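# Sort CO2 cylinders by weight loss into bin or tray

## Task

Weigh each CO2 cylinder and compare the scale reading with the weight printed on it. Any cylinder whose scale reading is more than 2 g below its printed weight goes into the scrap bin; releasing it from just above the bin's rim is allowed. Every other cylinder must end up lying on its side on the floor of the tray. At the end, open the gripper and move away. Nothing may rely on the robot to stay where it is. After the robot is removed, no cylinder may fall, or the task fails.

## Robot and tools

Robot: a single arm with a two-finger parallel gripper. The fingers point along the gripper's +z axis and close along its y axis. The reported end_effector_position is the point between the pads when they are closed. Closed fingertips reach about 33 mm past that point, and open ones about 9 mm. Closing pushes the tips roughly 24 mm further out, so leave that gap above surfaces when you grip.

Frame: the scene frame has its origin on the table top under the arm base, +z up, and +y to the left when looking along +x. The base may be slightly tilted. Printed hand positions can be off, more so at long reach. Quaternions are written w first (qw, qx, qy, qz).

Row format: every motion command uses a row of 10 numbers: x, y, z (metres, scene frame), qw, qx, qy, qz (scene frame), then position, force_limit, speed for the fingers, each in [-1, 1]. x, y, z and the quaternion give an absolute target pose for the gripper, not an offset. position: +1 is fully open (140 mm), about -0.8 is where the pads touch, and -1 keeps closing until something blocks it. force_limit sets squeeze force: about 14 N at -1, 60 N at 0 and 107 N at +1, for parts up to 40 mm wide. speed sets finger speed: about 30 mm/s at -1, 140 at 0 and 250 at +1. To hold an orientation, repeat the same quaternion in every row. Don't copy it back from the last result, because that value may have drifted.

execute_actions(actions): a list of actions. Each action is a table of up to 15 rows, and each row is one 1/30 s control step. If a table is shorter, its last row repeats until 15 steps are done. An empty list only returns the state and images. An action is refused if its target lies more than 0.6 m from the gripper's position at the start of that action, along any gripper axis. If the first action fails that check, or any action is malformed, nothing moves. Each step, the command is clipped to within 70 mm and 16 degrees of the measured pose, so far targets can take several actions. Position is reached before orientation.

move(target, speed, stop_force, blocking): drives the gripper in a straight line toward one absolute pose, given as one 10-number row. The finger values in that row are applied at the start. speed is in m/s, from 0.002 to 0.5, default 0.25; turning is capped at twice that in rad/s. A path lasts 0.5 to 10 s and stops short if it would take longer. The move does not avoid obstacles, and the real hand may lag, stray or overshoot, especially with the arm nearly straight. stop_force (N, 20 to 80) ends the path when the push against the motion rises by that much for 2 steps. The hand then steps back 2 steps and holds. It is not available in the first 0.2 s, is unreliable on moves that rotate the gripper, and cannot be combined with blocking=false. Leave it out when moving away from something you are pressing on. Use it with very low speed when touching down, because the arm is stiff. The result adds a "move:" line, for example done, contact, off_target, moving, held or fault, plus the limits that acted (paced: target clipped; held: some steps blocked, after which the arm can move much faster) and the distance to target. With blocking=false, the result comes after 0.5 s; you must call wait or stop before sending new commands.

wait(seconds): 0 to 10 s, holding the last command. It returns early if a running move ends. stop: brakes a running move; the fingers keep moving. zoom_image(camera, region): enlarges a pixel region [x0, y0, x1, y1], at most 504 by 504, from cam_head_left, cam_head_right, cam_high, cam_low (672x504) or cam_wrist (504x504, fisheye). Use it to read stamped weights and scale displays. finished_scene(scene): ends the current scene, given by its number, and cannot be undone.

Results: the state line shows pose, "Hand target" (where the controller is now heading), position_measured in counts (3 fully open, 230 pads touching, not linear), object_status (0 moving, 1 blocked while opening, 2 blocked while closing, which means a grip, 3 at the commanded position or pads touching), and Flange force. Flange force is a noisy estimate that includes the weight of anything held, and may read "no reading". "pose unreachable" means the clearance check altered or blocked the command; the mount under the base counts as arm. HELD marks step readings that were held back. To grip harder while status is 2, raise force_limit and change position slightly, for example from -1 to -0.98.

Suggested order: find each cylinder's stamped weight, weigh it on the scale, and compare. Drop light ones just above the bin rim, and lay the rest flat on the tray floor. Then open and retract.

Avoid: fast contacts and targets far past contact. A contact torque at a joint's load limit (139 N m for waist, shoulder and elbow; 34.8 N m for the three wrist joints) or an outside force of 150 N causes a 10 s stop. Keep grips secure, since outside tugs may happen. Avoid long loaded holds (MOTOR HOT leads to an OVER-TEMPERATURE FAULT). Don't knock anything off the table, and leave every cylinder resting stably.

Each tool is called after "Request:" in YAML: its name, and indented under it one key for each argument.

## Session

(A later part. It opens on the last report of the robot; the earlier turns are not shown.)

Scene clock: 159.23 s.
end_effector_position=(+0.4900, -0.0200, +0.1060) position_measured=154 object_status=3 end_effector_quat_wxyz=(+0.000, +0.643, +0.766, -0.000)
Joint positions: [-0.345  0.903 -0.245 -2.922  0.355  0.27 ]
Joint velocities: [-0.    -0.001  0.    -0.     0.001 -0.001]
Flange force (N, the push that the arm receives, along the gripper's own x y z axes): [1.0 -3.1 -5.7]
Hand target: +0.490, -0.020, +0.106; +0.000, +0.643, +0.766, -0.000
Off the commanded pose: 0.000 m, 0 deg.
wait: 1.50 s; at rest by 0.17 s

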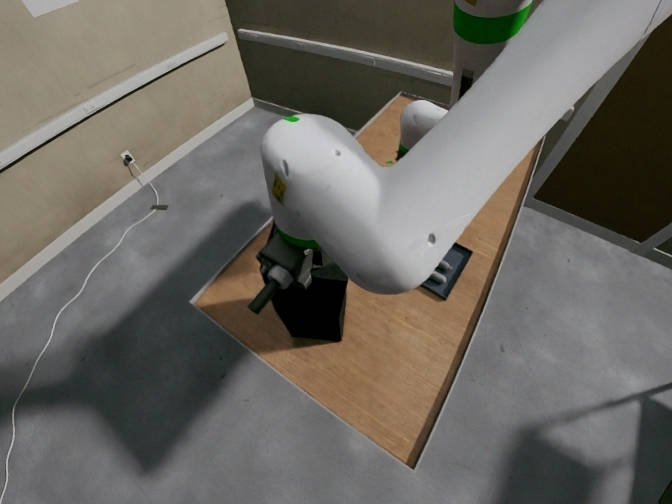

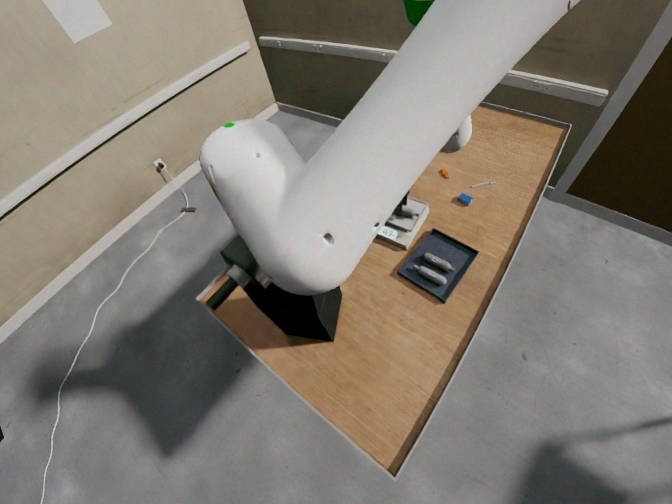

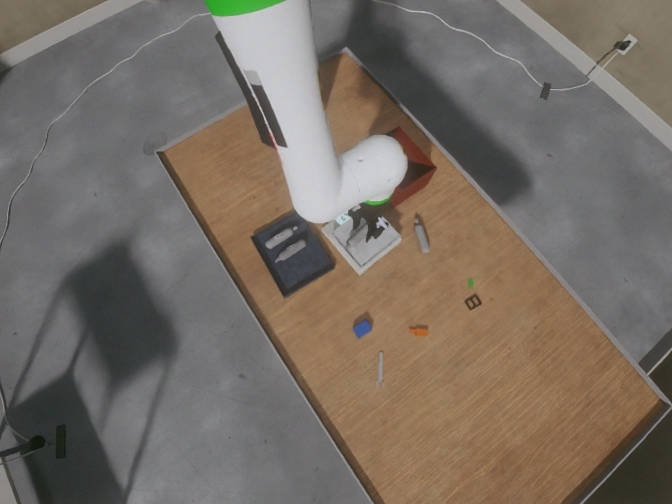

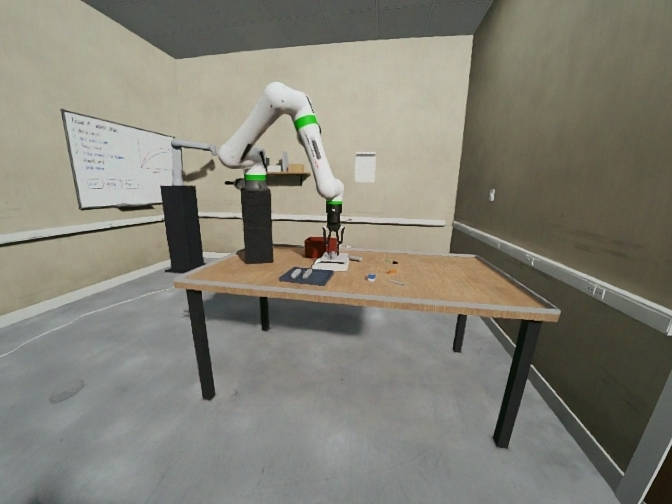

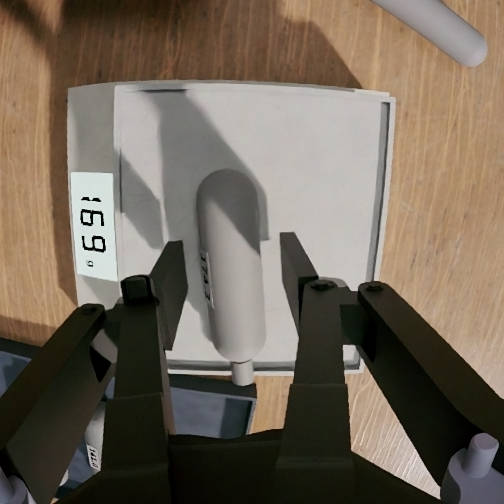

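169: scrap.

Request:
move:
  target: [0.49,-0.02,0.106,0,0.643,0.766,0,-1,-0.3,0]

Request:
move:
  target: [0.49,-0.01,0.22,0,0.643,0.766,0,-1,-0.3,0]

Request:
move:
  target: [0.43,0.2,0.22,0,0.707,0.707,0,-1,-0.3,0]

Scene clock: 163.00 s.
end_effector_position=(+0.4900, -0.0200, +0.1060) position_measured=188 object_status=2 end_effector_quat_wxyz=(-0.000, +0.643, +0.766, -0.000)
Joint positions: [-0.345  0.903 -0.245 -2.922  0.356  0.27 ]
Joint velocities: [ 0.    -0.001  0.    -0.001  0.    -0.001]
Flange force (N, the push that the arm receives, along the gripper's own x y z axes): [2.5 -3.0 -5.6]
Hand target: +0.490, -0.020, +0.106; -0.000, +0.643, +0.766, -0.000
Off the commanded pose: 0.000 m, 0 deg.
move: done

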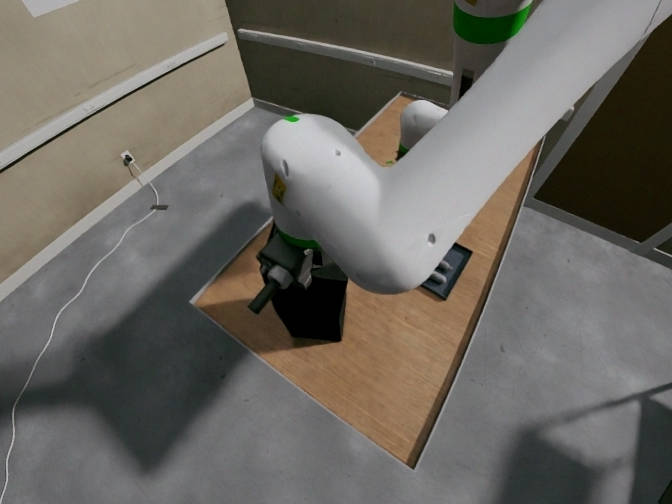

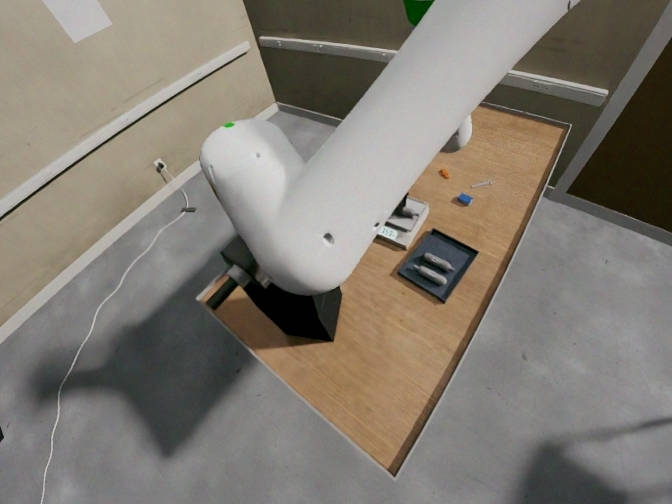

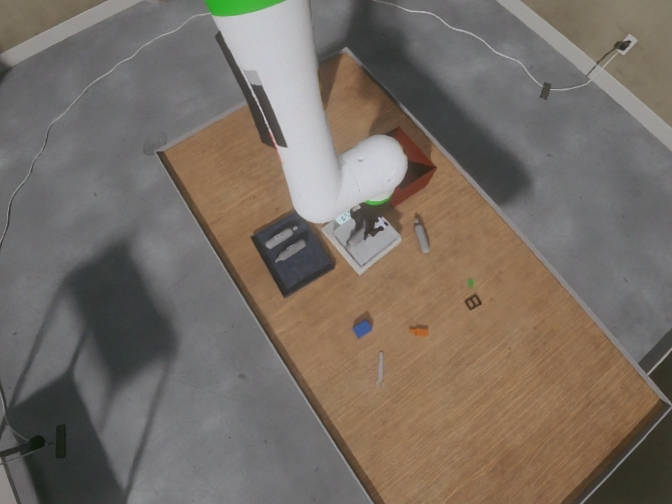

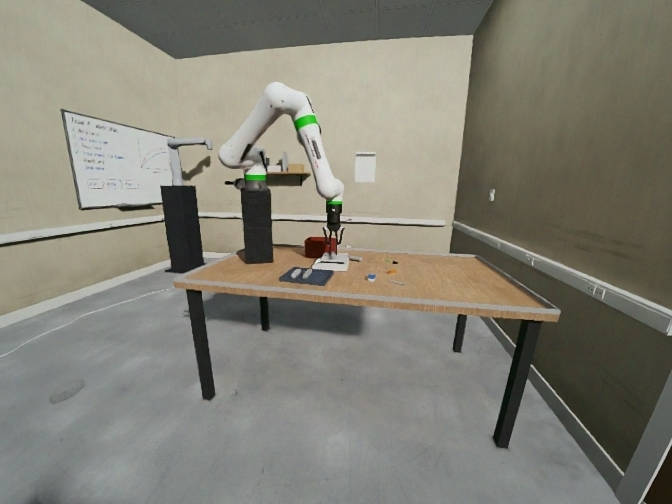

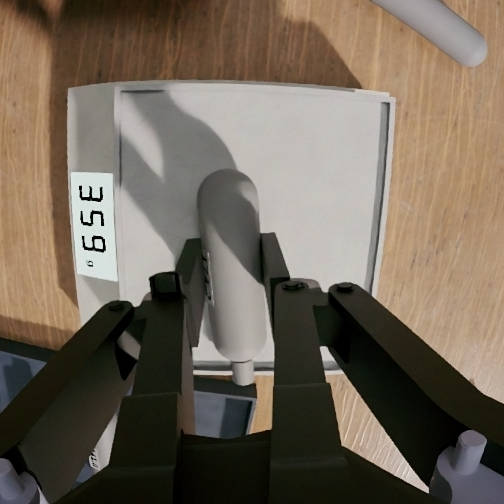

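Scene clock: 163.93 s.
end_effector_position=(+0.4902, -0.0101, +0.2199) position_measured=188 object_status=2 end_effector_quat_wxyz=(-0.000, +0.643, +0.766, +0.000)
Joint positions: [-0.309  0.634 -0.344 -2.985  0.526  0.305]
Joint velocities: [ 0.    -0.001 -0.    -0.     0.001  0.001]
Flange force (N, the push that the arm receives, along the gripper's own x y z axes): [0.8 -1.9 0.2]
Hand target: +0.490, -0.010, +0.220; -0.000, +0.643, +0.766, +0.000
Off the commanded pose: 0.000 m, 0 deg.
move: done

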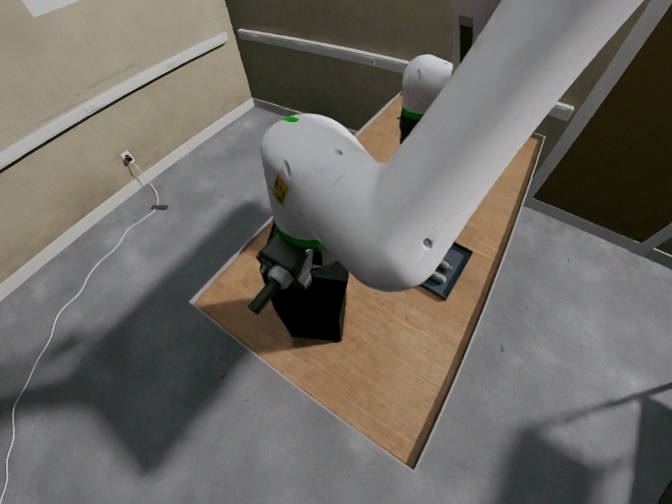

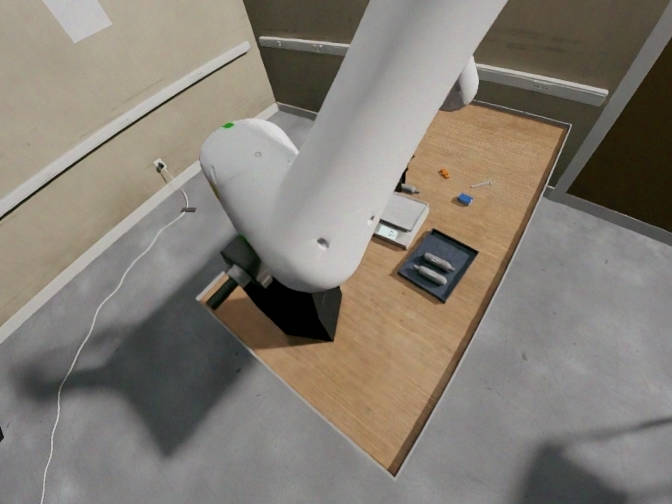

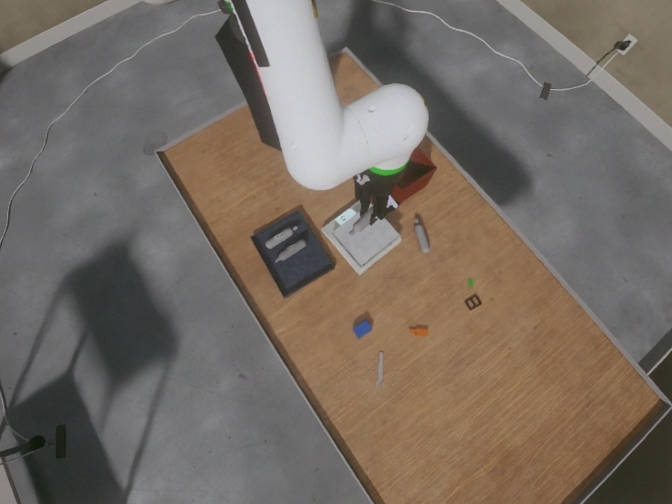

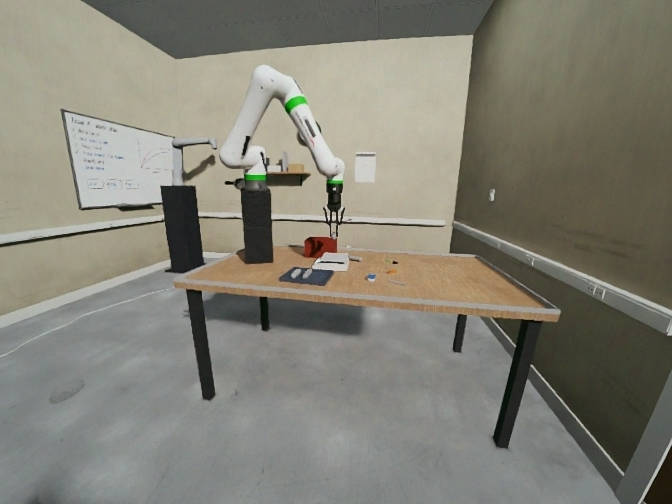

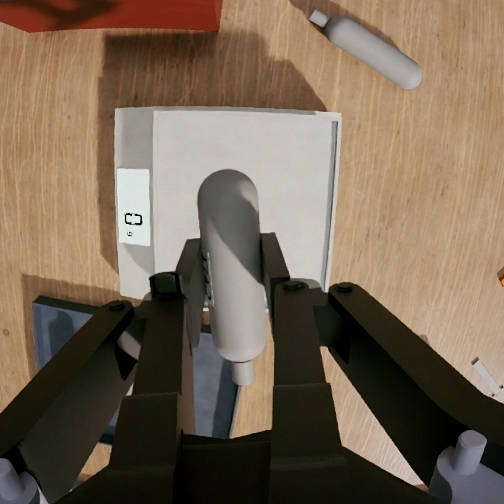

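Scene clock: 165.27 s.
end_effector_position=(+0.4296, +0.1995, +0.2200) position_measured=188 object_status=2 end_effector_quat_wxyz=(+0.000, +0.707, +0.707, -0.000)
Joint positions: [ 0.145  0.672 -0.352 -2.936  0.526 -0.368]
Joint velocities: [ 0.002 -0.     0.001  0.002  0.002 -0.004]
Flange force (N, the push that the arm receives, along the gripper's own x y z axes): [6.5 -2.4 -2.7]
Hand target: +0.430, +0.199, +0.220; +0.000, +0.707, +0.707, -0.000
Off the commanded pose: 0.001 m, 0 deg.
move: done

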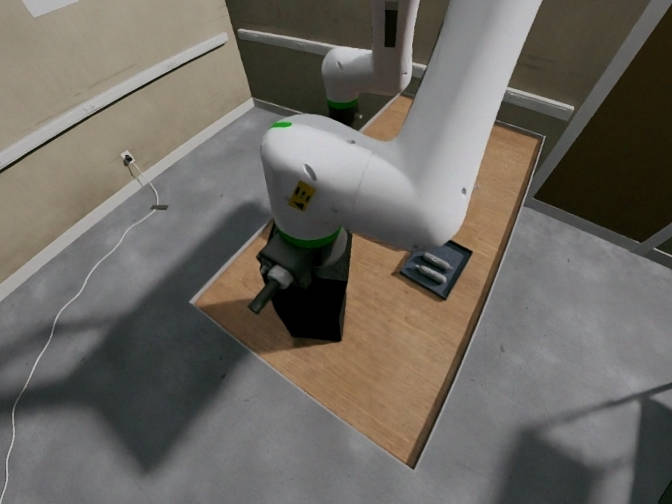

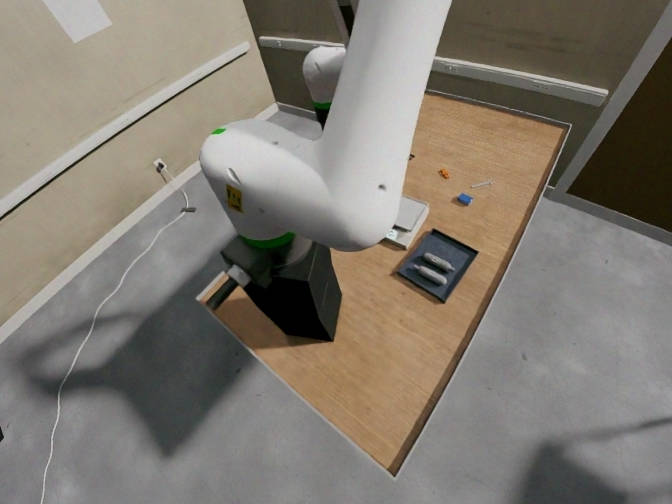

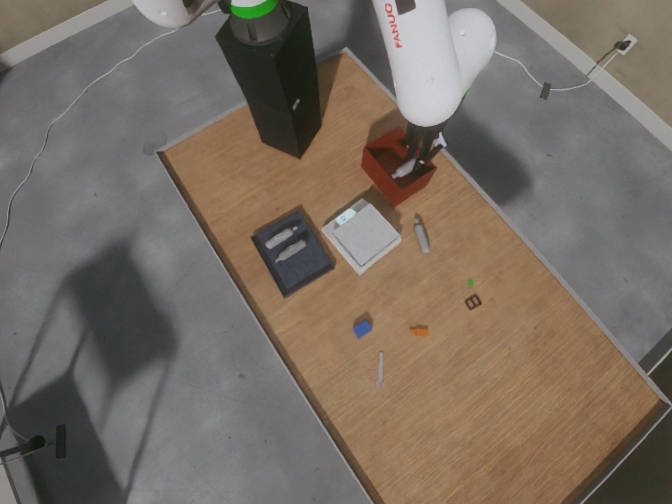

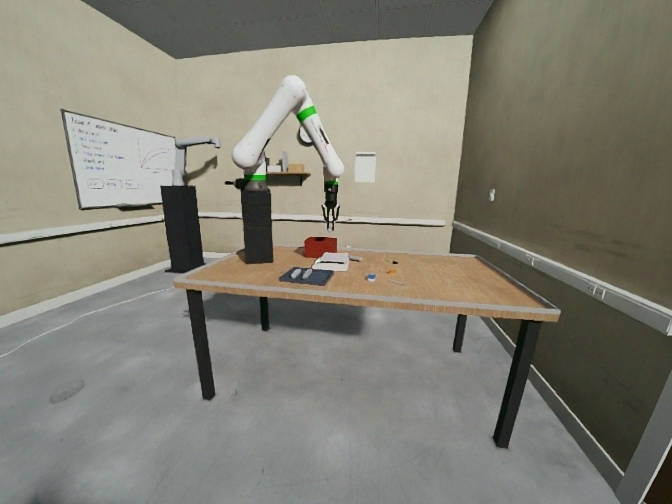

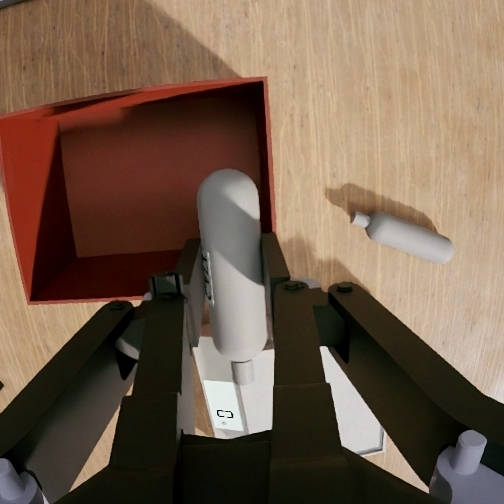

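Request:
move:
  target: [0.365,0.205,0.17,0,0.643,0.766,0,-1,-0.3,0]
  speed: 0.15

Scene clock: 169.43 s.
end_effector_position=(+0.3649, +0.2048, +0.1702) position_measured=188 object_status=2 end_effector_quat_wxyz=(+0.000, +0.643, +0.766, -0.000)
Joint positions: [ 0.183  0.747 -0.451 -2.846  0.361 -0.331]
Joint velocities: [ 0.001 -0.    -0.     0.001 -0.001 -0.001]
Flange force (N, the push that the arm receives, along the gripper's own x y z axes): [2.9 -3.4 -5.7]
Hand target: +0.365, +0.205, +0.170; +0.000, +0.643, +0.766, -0.000
Off the commanded pose: 0.000 m, 0 deg.
move: done

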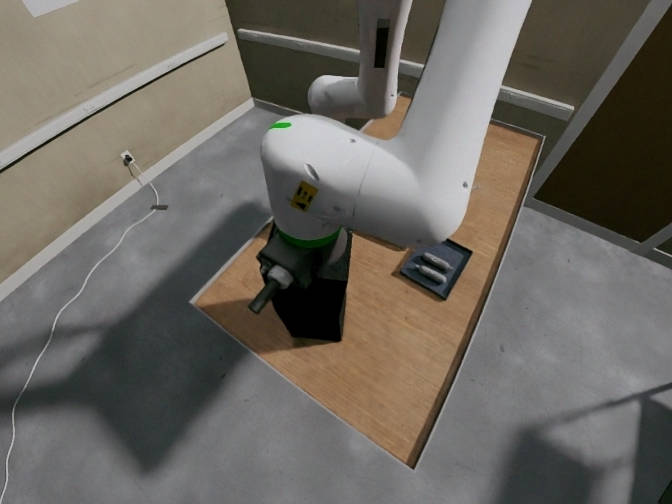

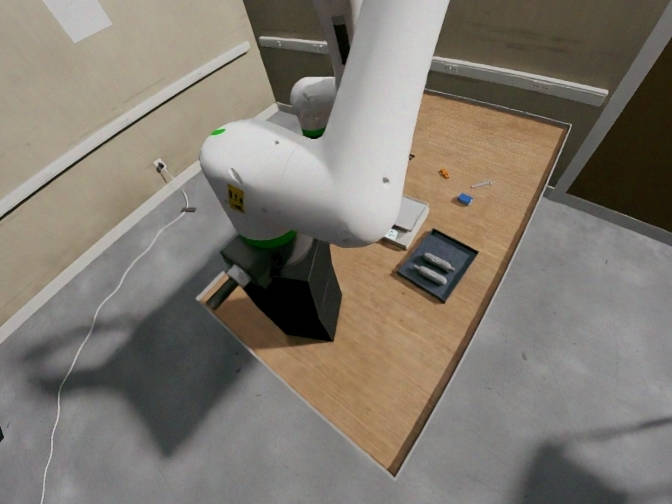

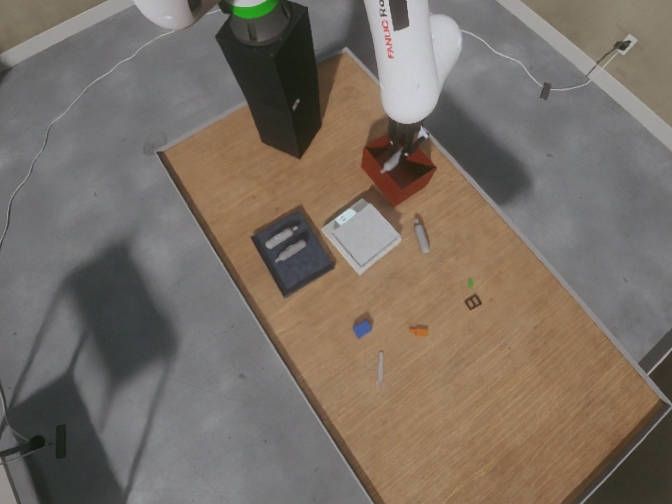

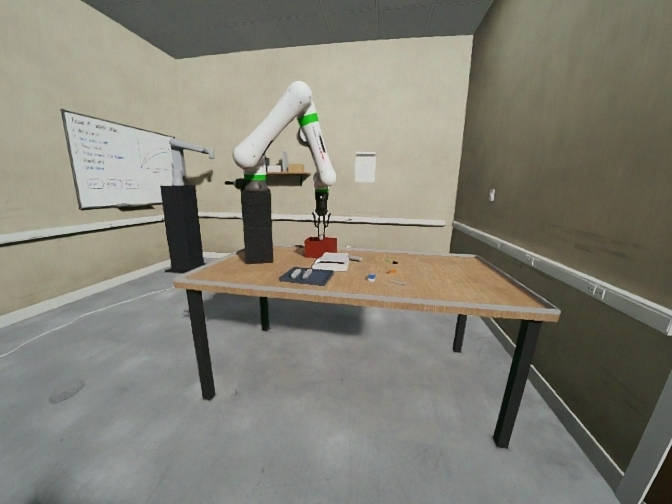

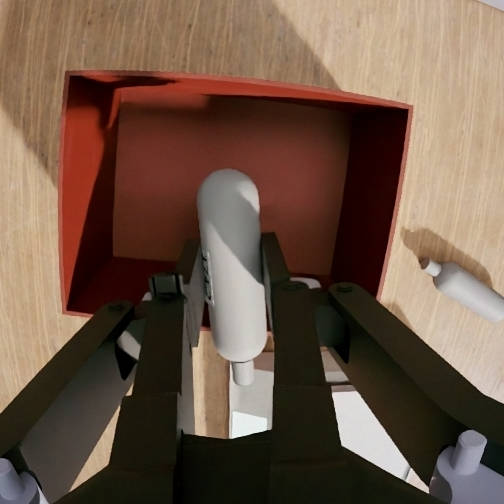

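Request:
move:
  target: [0.363,0.228,0.155,0,0.67,0.74,0,-1,-0.3,0]
  speed: 0.1

Request:
move:
  target: [0.363,0.228,0.125,0,0.67,0.74,0,-1,-0.3,0]
  speed: 0.06

Scene clock: 173.30 s.
end_effector_position=(+0.3630, +0.2279, +0.1550) position_measured=188 object_status=2 end_effector_quat_wxyz=(+0.000, +0.671, +0.741, -0.000)
Joint positions: [ 0.235  0.802 -0.406 -2.838  0.356 -0.466]
Joint velocities: [ 0.001  0.     0.001  0.002  0.    -0.004]
Flange force (N, the push that the arm receives, along the gripper's own x y z axes): [-1.7 -2.1 -2.5]
Hand target: +0.363, +0.228, +0.155; +0.000, +0.671, +0.741, -0.000
Off the commanded pose: 0.000 m, 0 deg.
move: done

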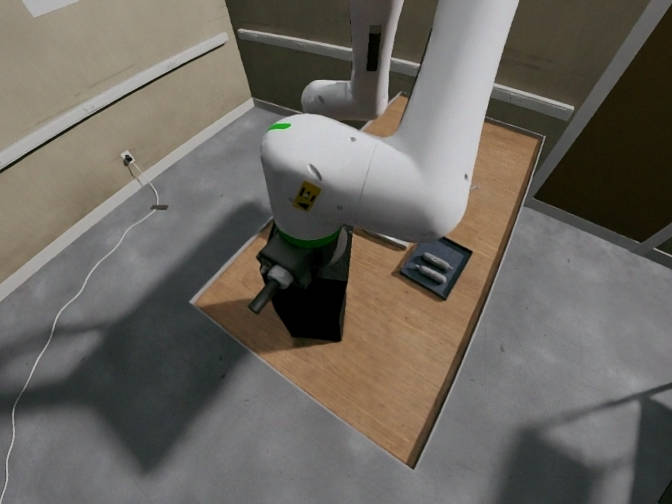

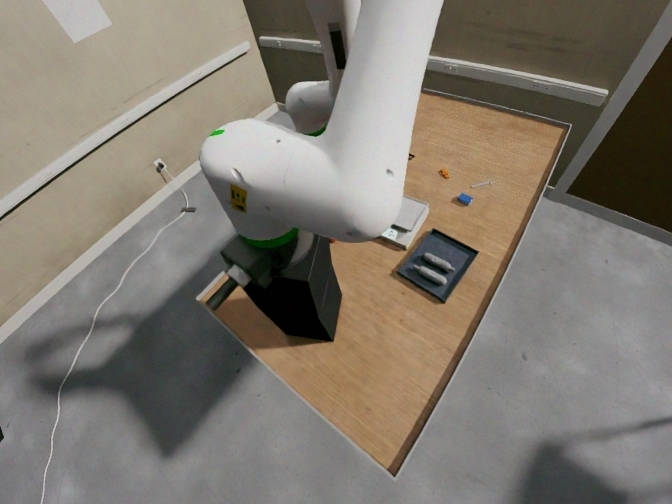

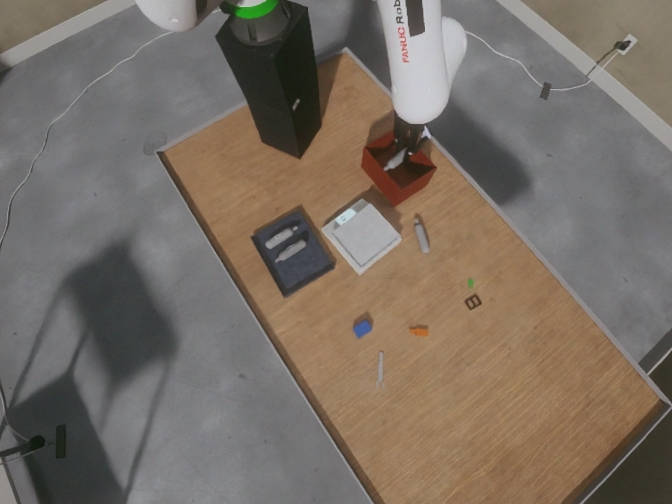

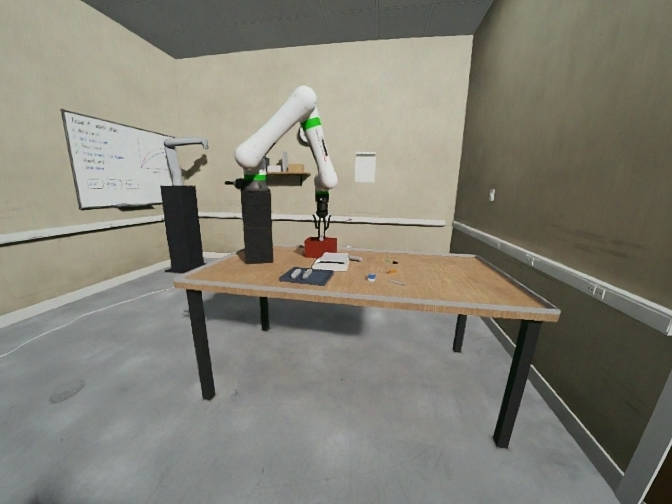

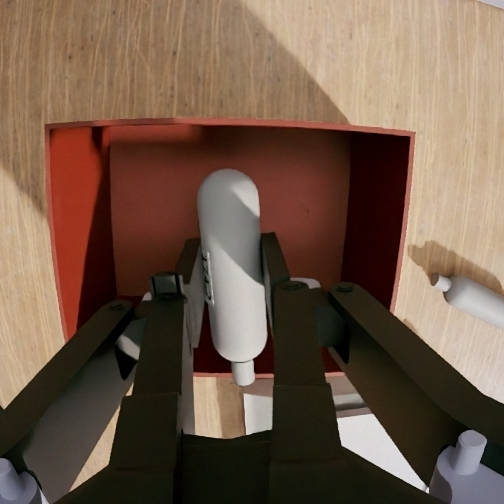

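Scene clock: 174.10 s.
end_effector_position=(+0.3630, +0.2280, +0.1250) position_measured=188 object_status=2 end_effector_quat_wxyz=(+0.000, +0.671, +0.741, +0.000)
Joint positions: [ 0.232  0.881 -0.369 -2.802  0.317 -0.501]
Joint velocities: [-0.    -0.     0.     0.001 -0.     0.001]
Flange force (N, the push that the arm receives, along the gripper's own x y z axes): [-0.2 -3.3 -3.5]
Hand target: +0.363, +0.228, +0.125; -0.000, +0.671, +0.741, -0.000
Off the commanded pose: 0.000 m, 0 deg.
move: done

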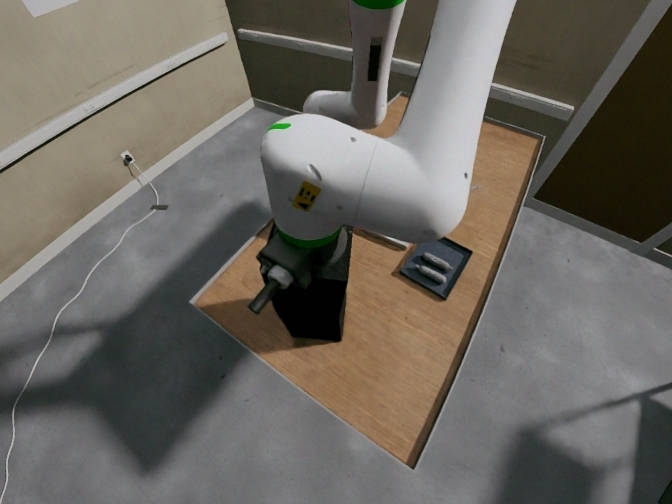

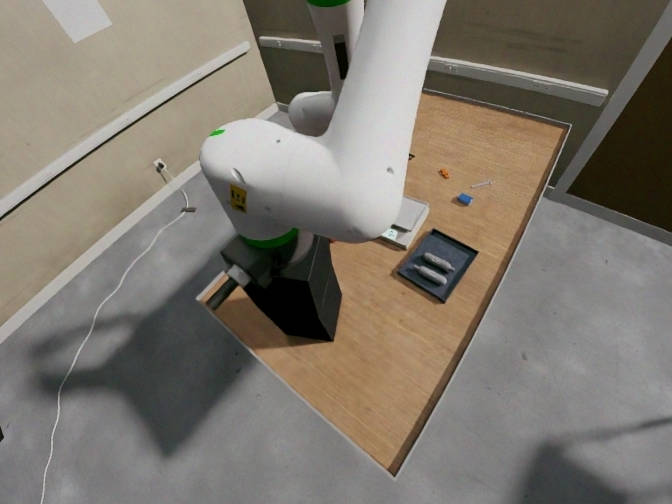

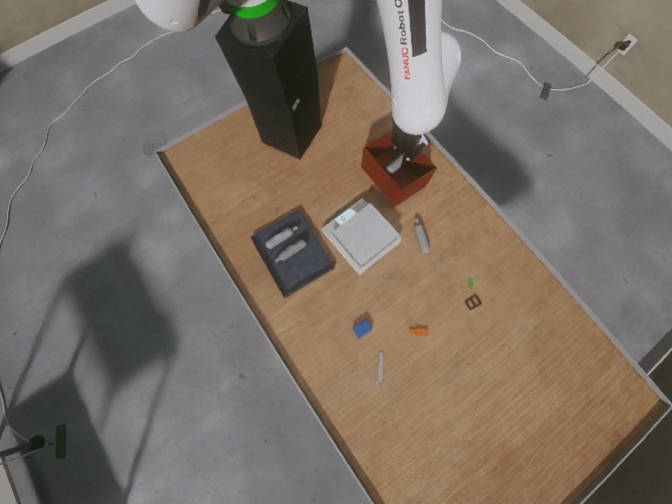

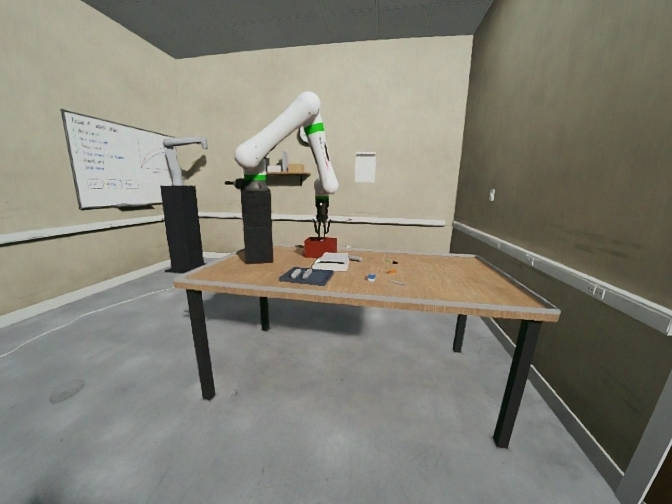

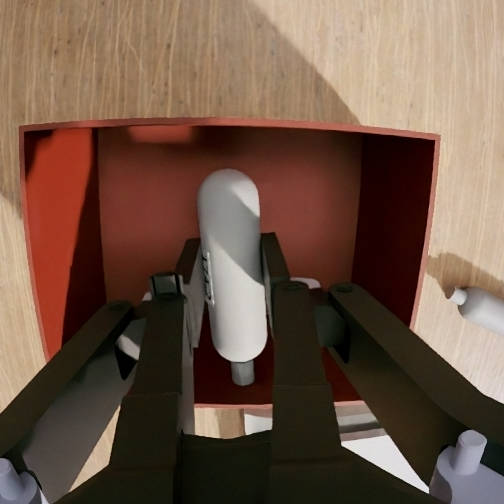

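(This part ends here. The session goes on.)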